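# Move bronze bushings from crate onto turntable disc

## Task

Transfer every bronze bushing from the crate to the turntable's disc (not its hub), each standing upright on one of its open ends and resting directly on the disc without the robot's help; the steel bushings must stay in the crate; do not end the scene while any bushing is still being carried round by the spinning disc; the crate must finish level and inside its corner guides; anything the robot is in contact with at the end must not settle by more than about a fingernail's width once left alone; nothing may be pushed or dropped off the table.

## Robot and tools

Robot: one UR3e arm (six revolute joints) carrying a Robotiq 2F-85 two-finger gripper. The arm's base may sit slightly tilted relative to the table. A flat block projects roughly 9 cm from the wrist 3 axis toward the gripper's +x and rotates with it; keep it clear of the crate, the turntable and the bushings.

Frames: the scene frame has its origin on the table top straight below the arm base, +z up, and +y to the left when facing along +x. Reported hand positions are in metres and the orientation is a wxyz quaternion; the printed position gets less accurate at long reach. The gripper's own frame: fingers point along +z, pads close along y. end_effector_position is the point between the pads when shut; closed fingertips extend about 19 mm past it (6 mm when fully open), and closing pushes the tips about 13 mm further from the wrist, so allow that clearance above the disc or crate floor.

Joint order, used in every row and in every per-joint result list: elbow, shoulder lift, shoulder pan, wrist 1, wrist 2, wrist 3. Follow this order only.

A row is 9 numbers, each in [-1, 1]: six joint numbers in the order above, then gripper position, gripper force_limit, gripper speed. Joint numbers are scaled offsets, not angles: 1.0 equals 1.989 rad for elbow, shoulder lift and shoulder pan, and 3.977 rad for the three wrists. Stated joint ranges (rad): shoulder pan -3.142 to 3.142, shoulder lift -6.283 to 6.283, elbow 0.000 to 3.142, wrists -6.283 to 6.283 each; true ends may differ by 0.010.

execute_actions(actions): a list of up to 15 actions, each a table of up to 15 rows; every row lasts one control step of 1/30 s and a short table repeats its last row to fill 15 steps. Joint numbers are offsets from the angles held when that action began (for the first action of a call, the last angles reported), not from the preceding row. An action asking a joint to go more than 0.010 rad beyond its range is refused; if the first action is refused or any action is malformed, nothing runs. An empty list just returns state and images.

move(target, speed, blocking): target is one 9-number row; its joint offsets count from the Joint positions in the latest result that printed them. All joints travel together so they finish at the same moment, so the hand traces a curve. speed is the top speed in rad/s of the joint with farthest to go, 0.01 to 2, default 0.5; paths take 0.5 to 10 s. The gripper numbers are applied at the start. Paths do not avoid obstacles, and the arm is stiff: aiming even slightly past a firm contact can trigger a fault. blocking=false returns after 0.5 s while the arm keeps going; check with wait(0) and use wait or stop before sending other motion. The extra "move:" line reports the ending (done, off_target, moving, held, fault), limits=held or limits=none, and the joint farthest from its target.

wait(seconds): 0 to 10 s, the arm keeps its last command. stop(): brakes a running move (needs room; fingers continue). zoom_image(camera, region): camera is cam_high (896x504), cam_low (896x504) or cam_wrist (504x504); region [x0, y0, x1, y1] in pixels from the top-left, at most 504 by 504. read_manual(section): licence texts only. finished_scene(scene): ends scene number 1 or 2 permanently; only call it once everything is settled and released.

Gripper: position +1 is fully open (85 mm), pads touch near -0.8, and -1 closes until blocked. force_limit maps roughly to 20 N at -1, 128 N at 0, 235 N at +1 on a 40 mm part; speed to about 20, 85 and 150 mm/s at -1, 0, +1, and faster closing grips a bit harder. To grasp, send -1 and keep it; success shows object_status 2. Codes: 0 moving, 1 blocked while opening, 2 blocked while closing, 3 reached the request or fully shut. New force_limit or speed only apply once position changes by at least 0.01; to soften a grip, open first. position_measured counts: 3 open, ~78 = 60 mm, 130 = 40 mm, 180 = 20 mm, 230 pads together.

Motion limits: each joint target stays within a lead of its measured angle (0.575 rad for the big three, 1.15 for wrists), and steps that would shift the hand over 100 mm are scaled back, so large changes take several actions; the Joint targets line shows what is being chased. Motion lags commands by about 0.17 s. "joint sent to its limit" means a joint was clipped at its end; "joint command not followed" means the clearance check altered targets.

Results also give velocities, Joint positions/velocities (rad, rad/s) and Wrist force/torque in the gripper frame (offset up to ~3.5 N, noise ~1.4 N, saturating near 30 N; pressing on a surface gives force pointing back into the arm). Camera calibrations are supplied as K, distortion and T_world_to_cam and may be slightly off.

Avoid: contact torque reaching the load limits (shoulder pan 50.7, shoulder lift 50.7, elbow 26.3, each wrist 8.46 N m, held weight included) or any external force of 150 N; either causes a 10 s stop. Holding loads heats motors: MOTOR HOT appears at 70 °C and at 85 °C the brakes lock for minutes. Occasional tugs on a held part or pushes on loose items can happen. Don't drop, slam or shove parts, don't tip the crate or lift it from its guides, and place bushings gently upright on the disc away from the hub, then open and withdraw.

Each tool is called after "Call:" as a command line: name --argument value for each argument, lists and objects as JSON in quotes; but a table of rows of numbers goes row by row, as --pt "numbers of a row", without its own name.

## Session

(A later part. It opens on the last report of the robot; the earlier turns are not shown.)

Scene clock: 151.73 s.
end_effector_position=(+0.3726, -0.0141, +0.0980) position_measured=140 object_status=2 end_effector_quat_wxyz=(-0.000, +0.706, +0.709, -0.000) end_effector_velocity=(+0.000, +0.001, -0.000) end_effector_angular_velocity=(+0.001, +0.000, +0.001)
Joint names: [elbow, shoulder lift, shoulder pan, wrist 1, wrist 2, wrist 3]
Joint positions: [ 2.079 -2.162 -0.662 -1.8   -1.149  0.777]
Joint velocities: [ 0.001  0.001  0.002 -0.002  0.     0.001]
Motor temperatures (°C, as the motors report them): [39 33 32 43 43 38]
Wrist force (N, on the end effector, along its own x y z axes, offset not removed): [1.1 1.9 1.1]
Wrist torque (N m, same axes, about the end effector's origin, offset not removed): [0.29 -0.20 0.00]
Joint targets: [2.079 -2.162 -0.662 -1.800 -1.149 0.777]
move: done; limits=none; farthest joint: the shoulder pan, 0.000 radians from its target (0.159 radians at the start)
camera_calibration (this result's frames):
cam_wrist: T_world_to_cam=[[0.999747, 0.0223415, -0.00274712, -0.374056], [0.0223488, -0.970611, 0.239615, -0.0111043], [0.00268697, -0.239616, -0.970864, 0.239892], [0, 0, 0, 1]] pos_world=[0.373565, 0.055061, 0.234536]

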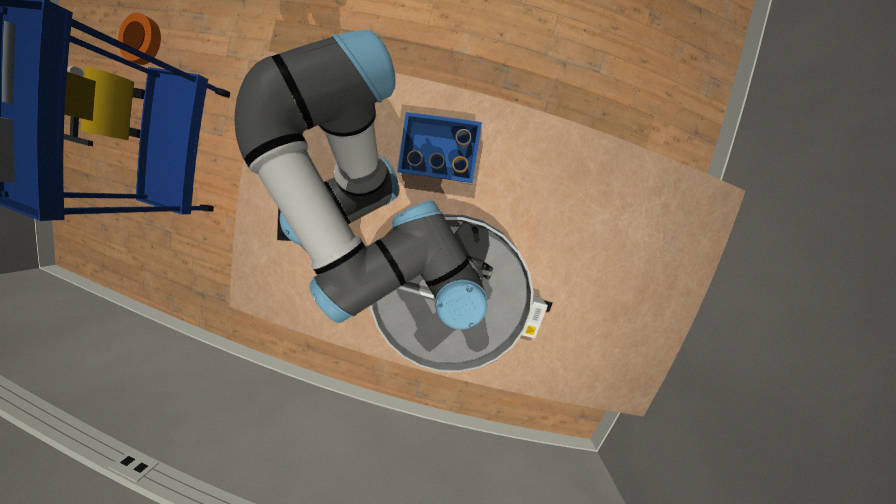

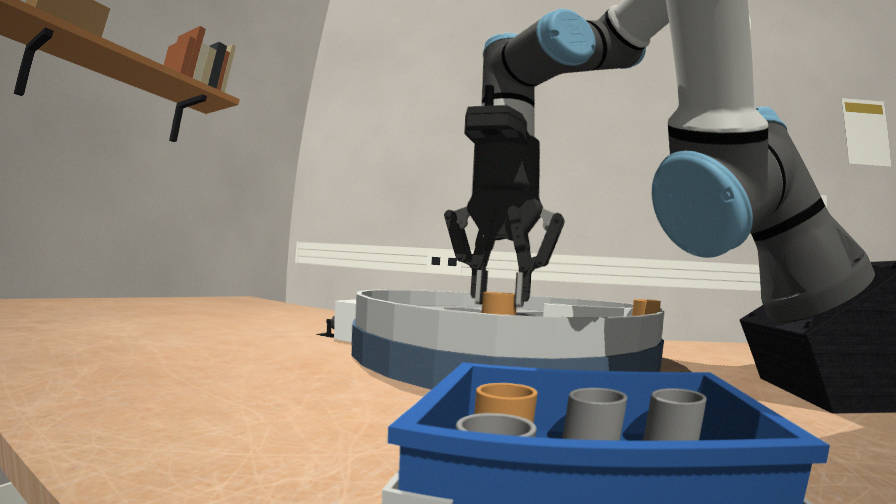

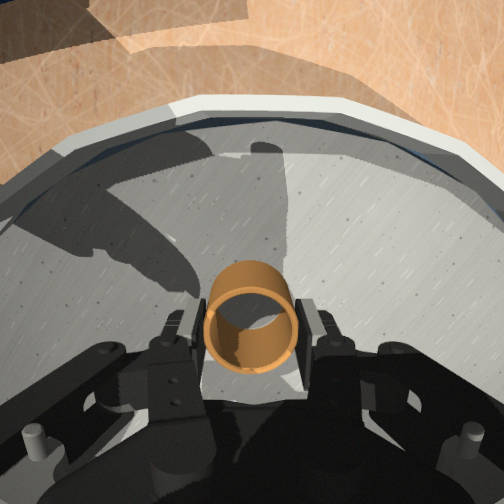

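Go ~2.5 mm more, then release.

Call:
move --target '[0.005,0.0028,0.0038,-0.0048,-0.0005,0.002,-1,-0.3,0]' --speed 0.05

Call:
execute_actions --actions '[[[0,0,0,0,0,0,0.15,-0.3,0]],[[0,0,0,0,0,0,0.15,-0.3,0]]]'

Call:
move --target '[-0.113,-0.061,-0.084,0.107,0.0115,-0.0444,0.15,-0.3,0]' --speed 0.6

Scene clock: 155.37 s.
end_effector_position=(+0.3726, -0.0137, +0.0955) position_measured=140 object_status=2 end_effector_quat_wxyz=(+0.000, +0.706, +0.709, -0.000) end_effector_velocity=(-0.000, +0.000, -0.001) end_effector_angular_velocity=(+0.001, +0.001, +0.000)
Joint names: [elbow, shoulder lift, shoulder pan, wrist 1, wrist 2, wrist 3]
Joint positions: [ 2.089 -2.156 -0.655 -1.819 -1.151  0.785]
Joint velocities: [ 0.002  0.001  0.001 -0.002 -0.     0.001]
Motor temperatures (°C, as the motors report them): [39 33 32 43 43 38]
Wrist force (N, on the end effector, along its own x y z axes, offset not removed): [1.2 0.7 0.4]
Wrist torque (N m, same axes, about the end effector's origin, offset not removed): [0.04 -0.19 0.03]
Joint targets: [2.089 -2.156 -0.655 -1.819 -1.151 0.785]
move: done; limits=none; farthest joint: the shoulder pan, 0.000 radians from its target (0.008 radians at the start)
camera_calibration (this result's frames):
cam_wrist: T_world_to_cam=[[0.999746, 0.0224095, -0.00227454, -0.374073], [0.0223016, -0.97061, 0.23962, -0.0100793], [0.00316208, -0.23961, -0.970864, 0.237387], [0, 0, 0, 1]] pos_world=[0.373452, 0.05548, 0.232035]

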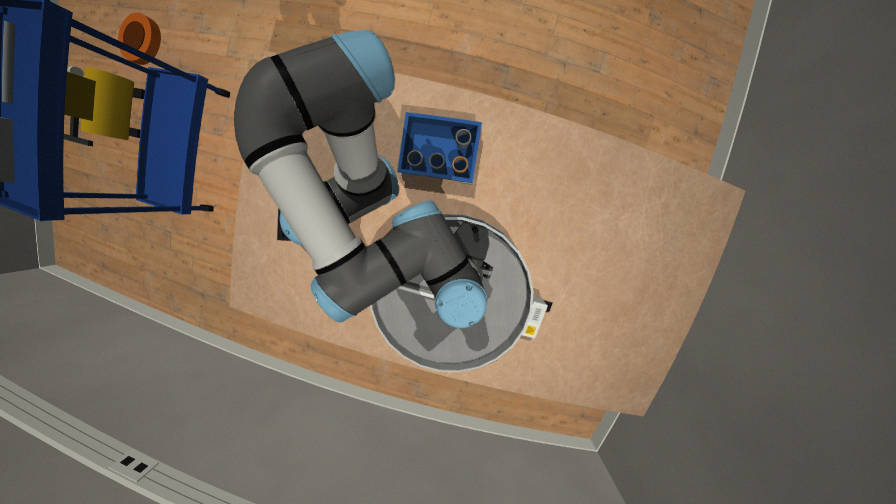

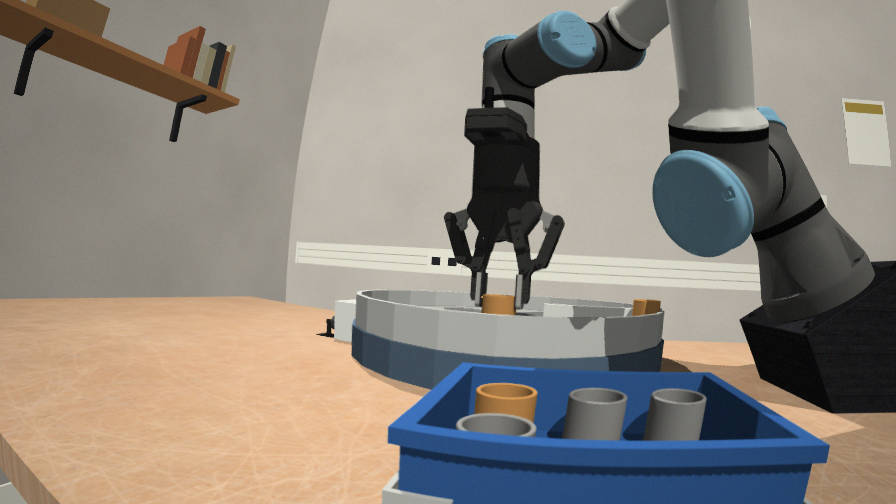

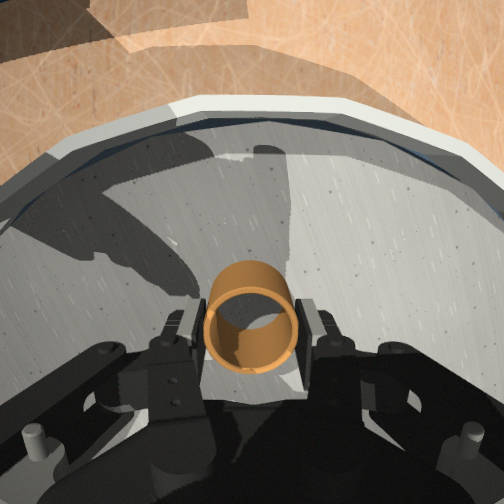

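Scene clock: 156.37 s.
end_effector_position=(+0.3726, -0.0137, +0.0955) position_measured=110 object_status=3 end_effector_quat_wxyz=(+0.000, +0.706, +0.709, -0.000) end_effector_velocity=(+0.000, +0.000, +0.000) end_effector_angular_velocity=(+0.000, -0.001, +0.002)
Joint names: [elbow, shoulder lift, shoulder pan, wrist 1, wrist 2, wrist 3]
Joint positions: [ 2.089 -2.156 -0.655 -1.819 -1.151  0.785]
Joint velocities: [-0.001 -0.     0.001 -0.     0.    -0.   ]
Motor temperatures (°C, as the motors report them): [39 33 32 43 43 38]
Wrist force (N, on the end effector, along its own x y z axes, offset not removed): [0.5 1.1 -0.1]
Wrist torque (N m, same axes, about the end effector's origin, offset not removed): [0.16 -0.13 0.01]
Joint targets: [2.089 -2.156 -0.655 -1.819 -1.151 0.785]
camera_calibration (this result's frames):
cam_wrist: T_world_to_cam=[[0.999746, 0.0224128, -0.00227473, -0.374072], [0.0223048, -0.970608, 0.23963, -0.01008], [0.00316291, -0.23962, -0.970862, 0.237377], [0, 0, 0, 1]] pos_world=[0.373451, 0.0554805, 0.232024]

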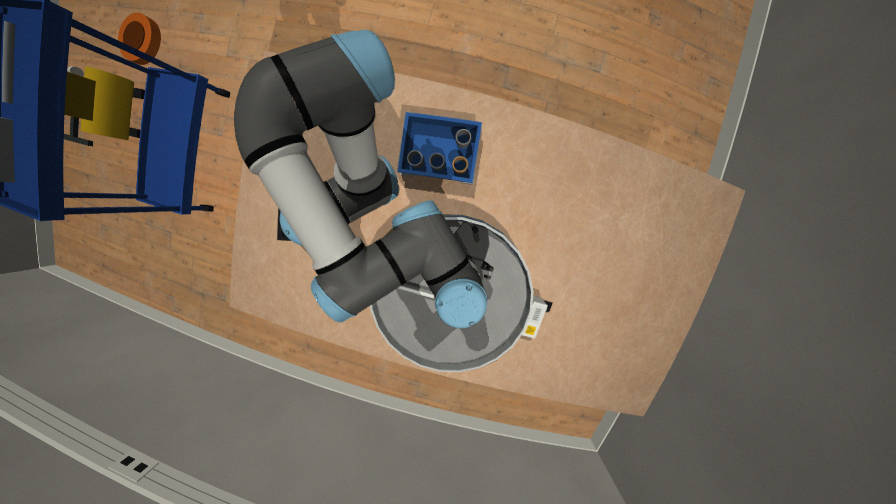

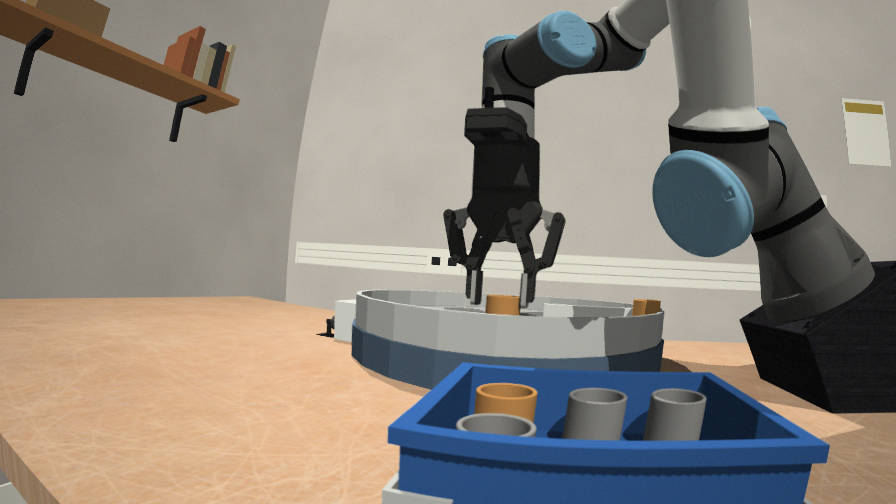

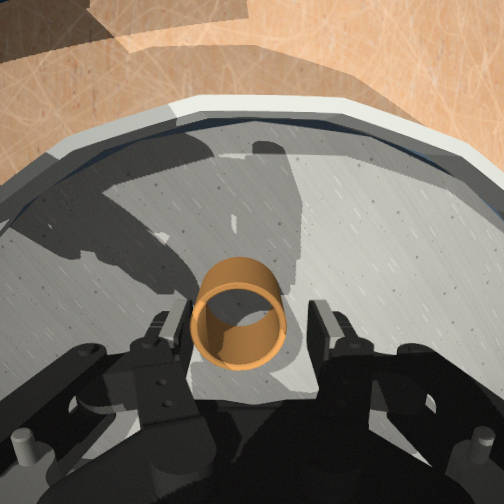

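Scene clock: 157.73 s.
end_effector_position=(+0.3701, -0.0100, +0.1505) position_measured=110 object_status=3 end_effector_quat_wxyz=(-0.001, +0.707, +0.708, -0.000) end_effector_velocity=(-0.000, +0.000, -0.000) end_effector_angular_velocity=(+0.001, +0.001, -0.000)
Joint names: [elbow, shoulder lift, shoulder pan, wrist 1, wrist 2, wrist 3]
Joint positions: [ 1.864 -2.278 -0.822 -1.393 -1.106  0.608]
Joint velocities: [ 0.    -0.001 -0.001  0.003  0.    -0.001]
Motor temperatures (°C, as the motors report them): [39 33 32 43 43 38]
Wrist force (N, on the end effector, along its own x y z axes, offset not removed): [0.5 1.1 0.1]
Wrist torque (N m, same axes, about the end effector's origin, offset not removed): [0.09 -0.13 -0.04]
Joint targets: [1.864 -2.278 -0.822 -1.393 -1.106 0.608]
move: done; limits=none; farthest joint: the shoulder pan, 0.000 radians from its target (0.167 radians at the start)
camera_calibration (this result's frames):
cam_wrist: T_world_to_cam=[[0.999797, 0.0197465, -0.00398162, -0.371342], [0.0201272, -0.971218, 0.237341, -0.0185379], [0.000819631, -0.237373, -0.971418, 0.292664], [0, 0, 0, 1]] pos_world=[0.3714, 0.0587989, 0.287221]

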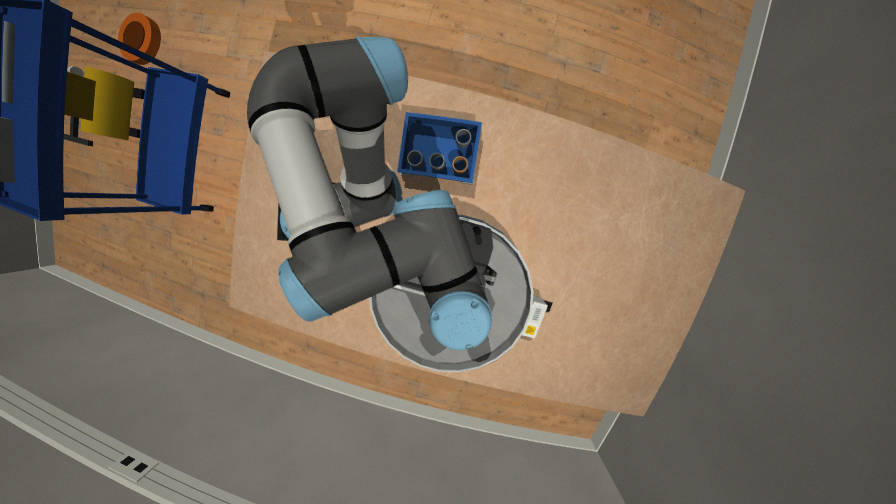

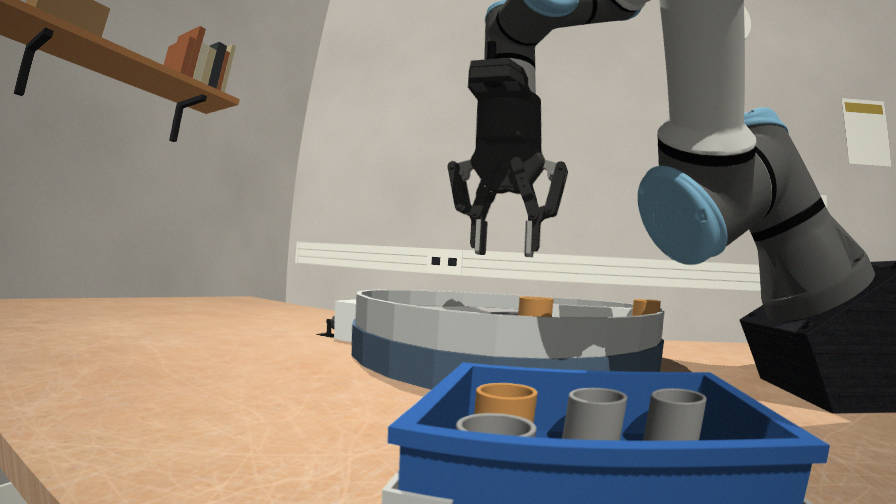

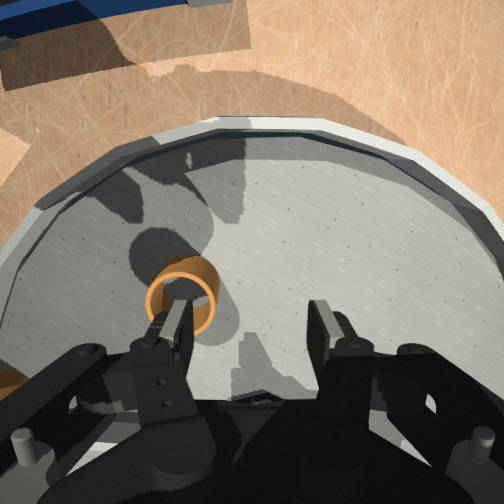

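Call:
move --target '[-0.007,0.1026,0.8436,-0.1313,-0.1826,0.32,-1,-0.3,0]' --speed 1.0

Call:
move --target '[0.1594,0.0747,-0.167,-0.1024,0.039,-0.028,-1,-0.3,0]' --speed 0.5

Scene clock: 170.17 s.
end_effector_position=(+0.2883, +0.2439, +0.2148) position_measured=231 object_status=3 end_effector_quat_wxyz=(+0.018, +0.608, +0.792, +0.052) end_effector_velocity=(+0.000, +0.000, +0.000) end_effector_angular_velocity=(+0.001, -0.001, -0.000)
Joint names: [elbow, shoulder lift, shoulder pan, wrist 1, wrist 2, wrist 3]
Joint positions: [ 1.851 -2.074  0.856 -1.916 -1.832  1.881]
Joint velocities: [-0.001  0.     0.002 -0.001 -0.001  0.002]
Motor temperatures (°C, as the motors report them): [39 33 32 43 43 38]
Wrist force (N, on the end effector, along its own x y z axes, offset not removed): [0.5 1.5 0.5]
Wrist torque (N m, same axes, about the end effector's origin, offset not removed): [0.20 -0.10 0.03]
Joint targets: [1.851 -2.074 0.856 -1.916 -1.832 1.881]
move: done; limits=none; farthest joint: the shoulder pan, 0.000 radians from its target (1.677 radians at the start)
camera_calibration (this result's frames):
cam_wrist: T_world_to_cam=[[0.956717, 0.272424, 0.102363, -0.36634], [0.247564, -0.946754, 0.205839, 0.149711], [0.152988, -0.171588, -0.973217, 0.355952], [0, 0, 0, 1]] pos_world=[0.258964, 0.302616, 0.353102]

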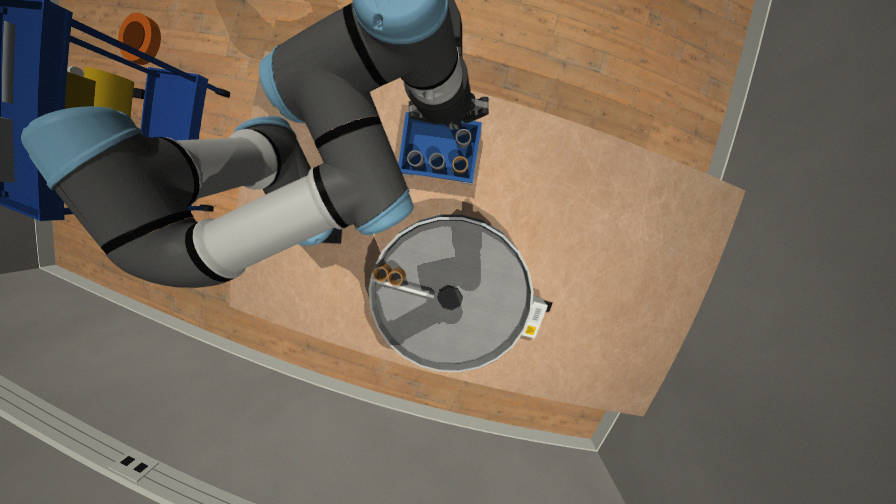

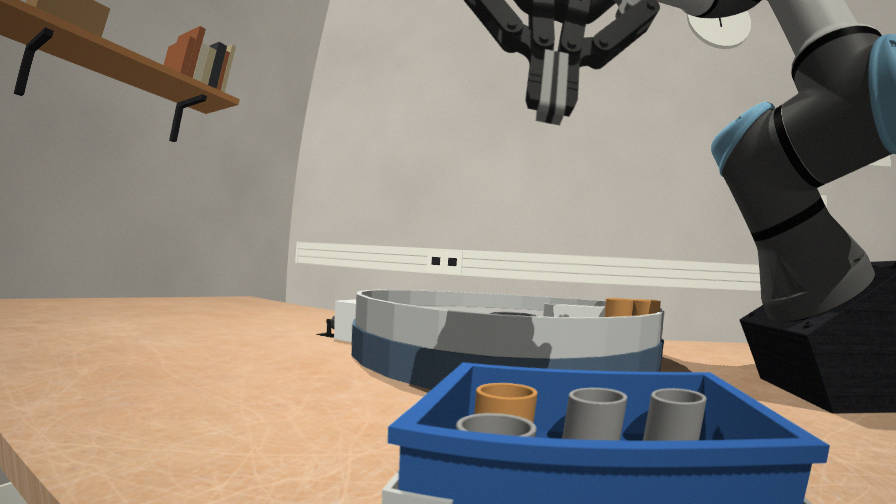

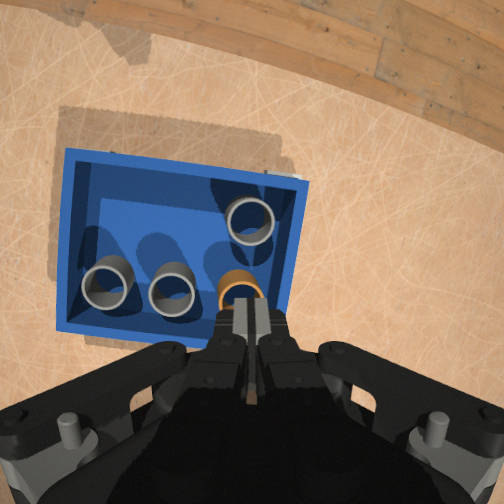

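Scene clock: 171.63 s.
end_effector_position=(+0.3054, +0.2062, +0.0907) position_measured=231 object_status=3 end_effector_quat_wxyz=(+0.000, +0.670, +0.742, +0.000) end_effector_velocity=(+0.000, -0.000, -0.001) end_effector_angular_velocity=(-0.000, -0.000, -0.002)
Joint names: [elbow, shoulder lift, shoulder pan, wrist 1, wrist 2, wrist 3]
Joint positions: [ 2.167 -1.925  0.524 -2.323 -1.677  1.77 ]
Joint velocities: [ 0.001  0.001 -0.003 -0.002  0.001 -0.   ]
Motor temperatures (°C, as the motors report them): [39 33 32 43 43 38]
Wrist force (N, on the end effector, along its own x y z axes, offset not removed): [1.4 0.7 0.5]
Wrist torque (N m, same axes, about the end effector's origin, offset not removed): [0.05 -0.27 -0.03]
Joint targets: [2.168 -1.925 0.524 -2.323 -1.677 1.770]
move: done; limits=none; farthest joint: the elbow, 0.001 radians from its target (0.317 radians at the start)
camera_calibration (this result's frames):
cam_wrist: T_world_to_cam=[[0.992712, 0.120497, -0.0017607, -0.329923], [0.117416, -0.963831, 0.239258, 0.175614], [0.0271328, -0.237721, -0.970954, 0.277943], [0, 0, 0, 1]] pos_world=[0.299357, 0.275089, 0.227272]

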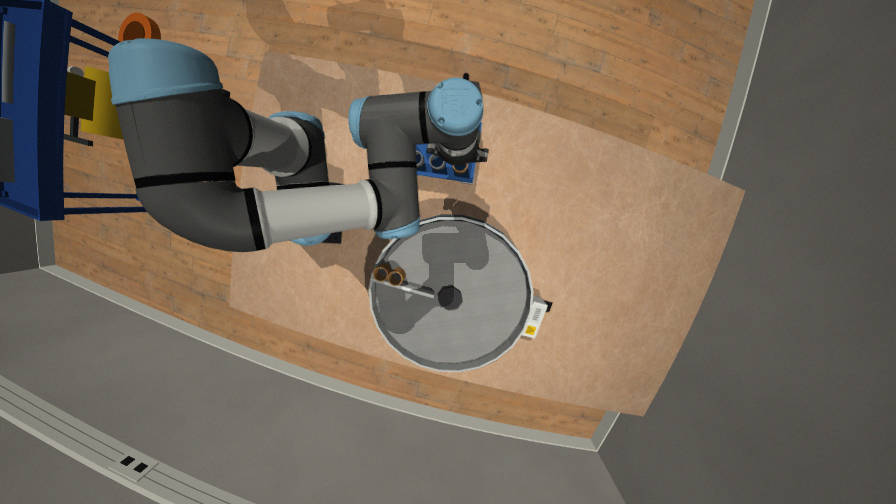

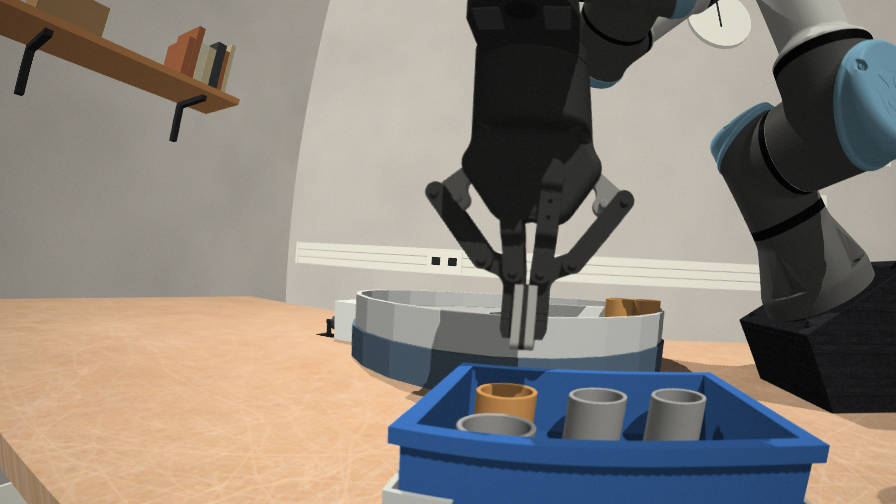

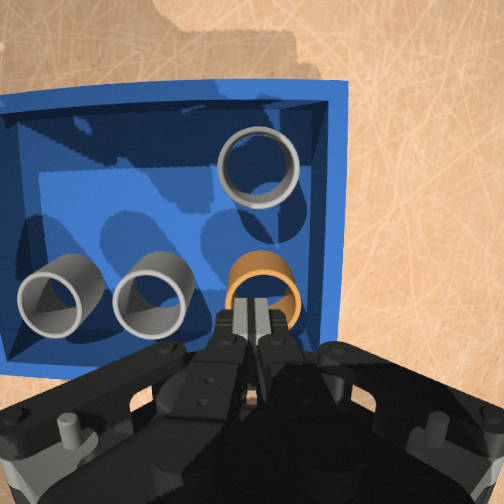

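Call:
move --target '[0.0342,0.0446,-0.0215,-0.0402,0.0053,-0.010,-1,-0.3,0]' --speed 0.12

Scene clock: 188.60 s.
end_effector_position=(+0.3082, +0.2011, +0.0608) position_measured=231 object_status=3 end_effector_quat_wxyz=(-0.000, +0.669, +0.743, -0.000) end_effector_velocity=(+0.001, -0.000, -0.000) end_effector_angular_velocity=(-0.000, -0.001, -0.002)
Joint names: [elbow, shoulder lift, shoulder pan, wrist 1, wrist 2, wrist 3]
Joint positions: [ 2.235 -1.837  0.481 -2.482 -1.656  1.73 ]
Joint velocities: [ 0.     0.001 -0.002 -0.002  0.    -0.   ]
Motor temperatures (°C, as the motors report them): [39 33 32 43 43 38]
Wrist force (N, on the end effector, along its own x y z axes, offset not removed): [0.7 1.9 0.0]
Wrist torque (N m, same axes, about the end effector's origin, offset not removed): [0.32 -0.14 0.00]
Joint targets: [2.235 -1.836 0.481 -2.483 -1.656 1.730]
move: done; limits=none; farthest joint: the wrist 1, 0.001 radians from its target (0.160 radians at the start)
camera_calibration (this result's frames):
cam_wrist: T_world_to_cam=[[0.992426, 0.122828, -0.00216618, -0.332515], [0.119778, -0.963563, 0.239165, 0.176675], [0.0272889, -0.237613, -0.970977, 0.247524], [0, 0, 0, 1]] pos_world=[0.30208, 0.269894, 0.197365]

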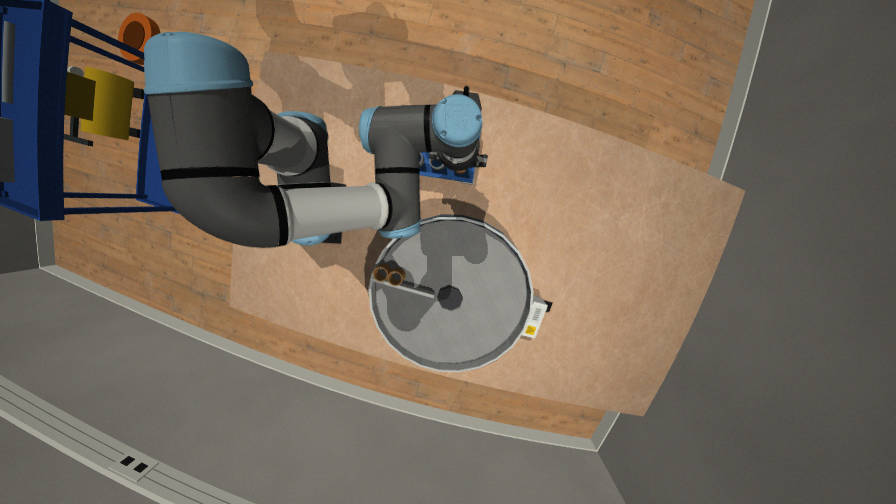

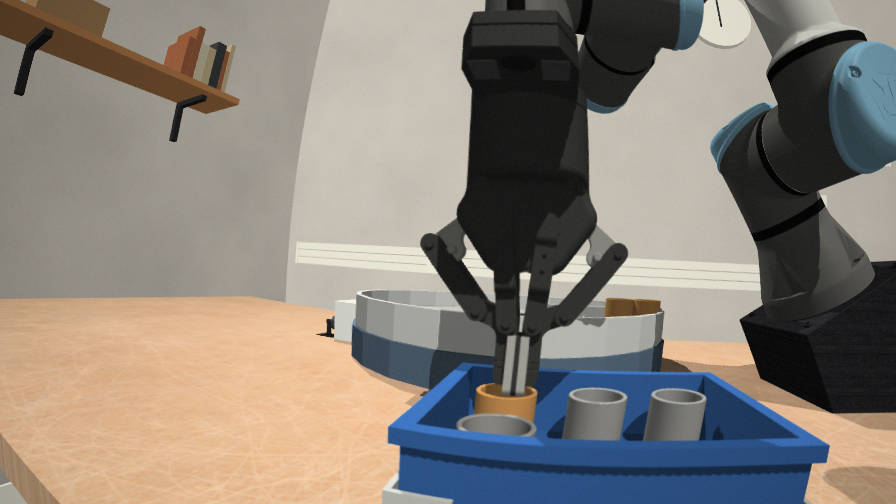

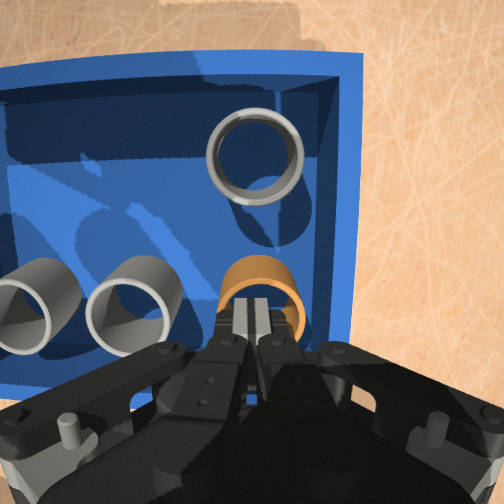

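Call:
move --target '[-0.0267,0.0457,0.0508,-0.007,-0.0124,0.0226,-1,-0.3,0]' --speed 0.08

Scene clock: 193.43 s.
end_effector_position=(+0.3044, +0.2232, +0.0577) position_measured=231 object_status=3 end_effector_quat_wxyz=(-0.000, +0.669, +0.743, -0.000) end_effector_velocity=(-0.000, +0.001, -0.000) end_effector_angular_velocity=(-0.000, +0.001, +0.000)
Joint names: [elbow, shoulder lift, shoulder pan, wrist 1, wrist 2, wrist 3]
Joint positions: [ 2.182 -1.746  0.582 -2.51  -1.705  1.82 ]
Joint velocities: [-0.     0.002  0.002 -0.    -0.001  0.002]
Motor temperatures (°C, as the motors report them): [39 33 32 43 43 38]
Wrist force (N, on the end effector, along its own x y z axes, offset not removed): [0.2 0.6 0.0]
Wrist torque (N m, same axes, about the end effector's origin, offset not removed): [0.05 -0.14 0.00]
Joint targets: [2.182 -1.746 0.582 -2.510 -1.705 1.820]
move: done; limits=none; farthest joint: the shoulder pan, 0.000 radians from its target (0.101 radians at the start)
camera_calibration (this result's frames):
cam_wrist: T_world_to_cam=[[0.992556, 0.12177, -0.00235509, -0.331299], [0.11879, -0.963638, 0.239356, 0.199487], [0.026877, -0.237854, -0.970929, 0.250052], [0, 0, 0, 1]] pos_world=[0.298414, 0.292051, 0.194254]

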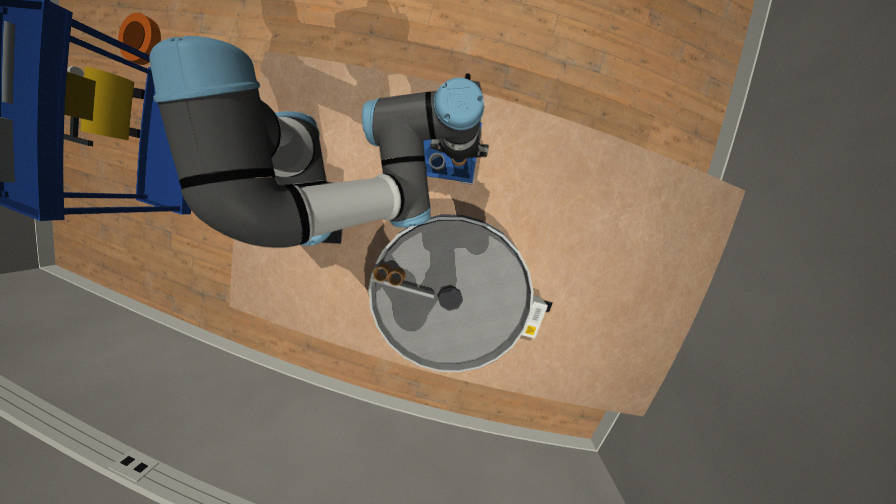

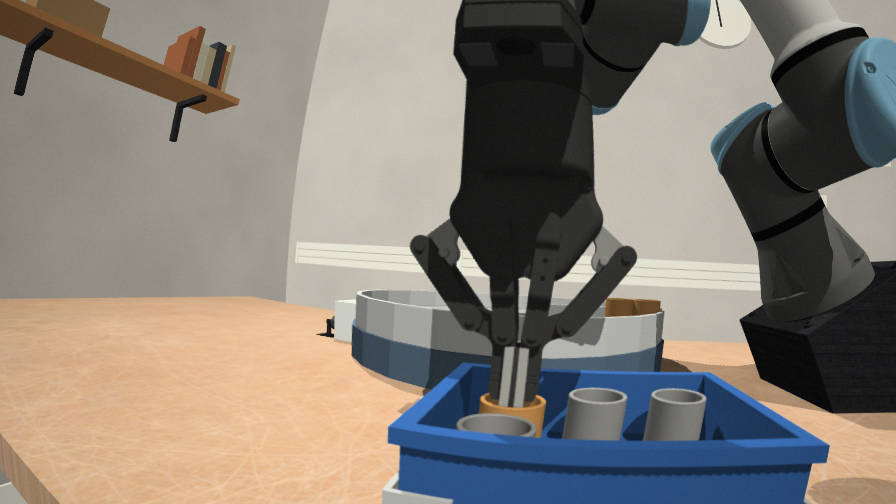

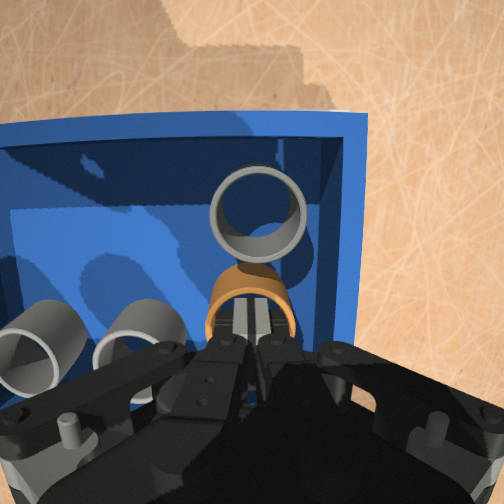

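Call:
move --target '[0.036,0.035,0.125,-0.0244,-0.029,0.057,-1,-0.3,0]' --speed 0.1

Scene clock: 199.60 s.
end_effector_position=(+0.2445, +0.2574, +0.0579) position_measured=231 object_status=3 end_effector_quat_wxyz=(-0.000, +0.670, +0.742, -0.001) end_effector_velocity=(-0.000, +0.000, +0.000) end_effector_angular_velocity=(-0.000, -0.001, -0.000)
Joint names: [elbow, shoulder lift, shoulder pan, wrist 1, wrist 2, wrist 3]
Joint positions: [ 2.254 -1.676  0.83  -2.607 -1.82   2.046]
Joint velocities: [ 0.001  0.001  0.002 -0.001 -0.002  0.002]
Motor temperatures (°C, as the motors report them): [39 33 32 43 43 38]
Wrist force (N, on the end effector, along its own x y z axes, offset not removed): [0.8 1.1 0.1]
Wrist torque (N m, same axes, about the end effector's origin, offset not removed): [0.10 -0.20 0.03]
Joint targets: [2.254 -1.676 0.831 -2.607 -1.820 2.046]
move: done; limits=none; farthest joint: the wrist 3, 0.001 radians from its target (0.227 radians at the start)
camera_calibration (this result's frames):
cam_wrist: T_world_to_cam=[[0.992805, 0.119694, -0.0034329, -0.275483], [0.117025, -0.963793, 0.239601, 0.239997], [0.0253702, -0.238279, -0.970865, 0.260514], [0, 0, 0, 1]] pos_world=[0.238806, 0.326356, 0.194475]

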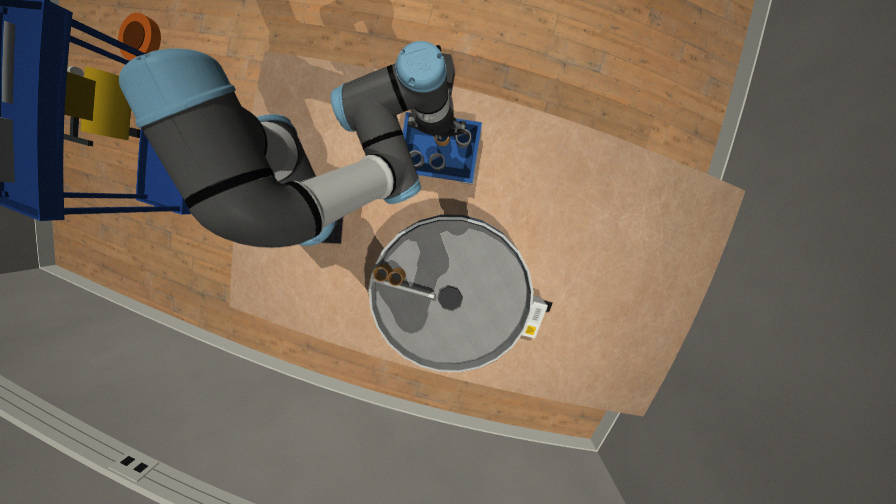

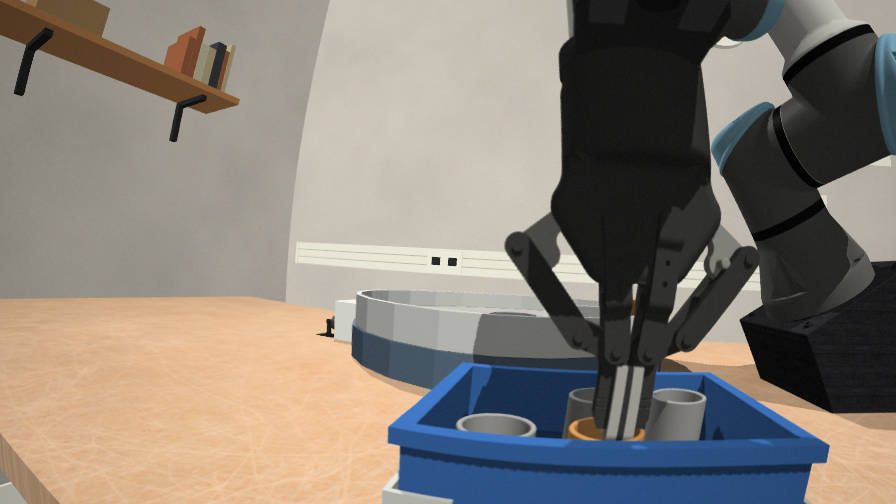

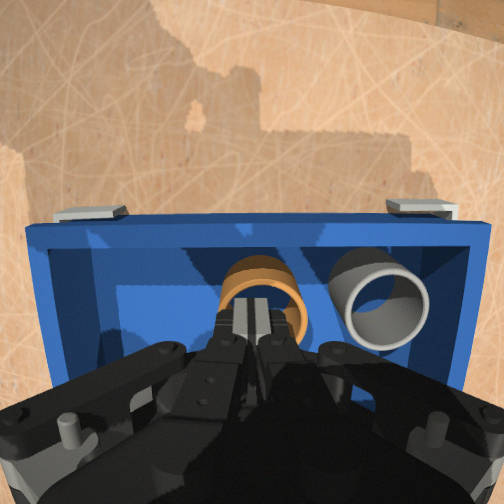

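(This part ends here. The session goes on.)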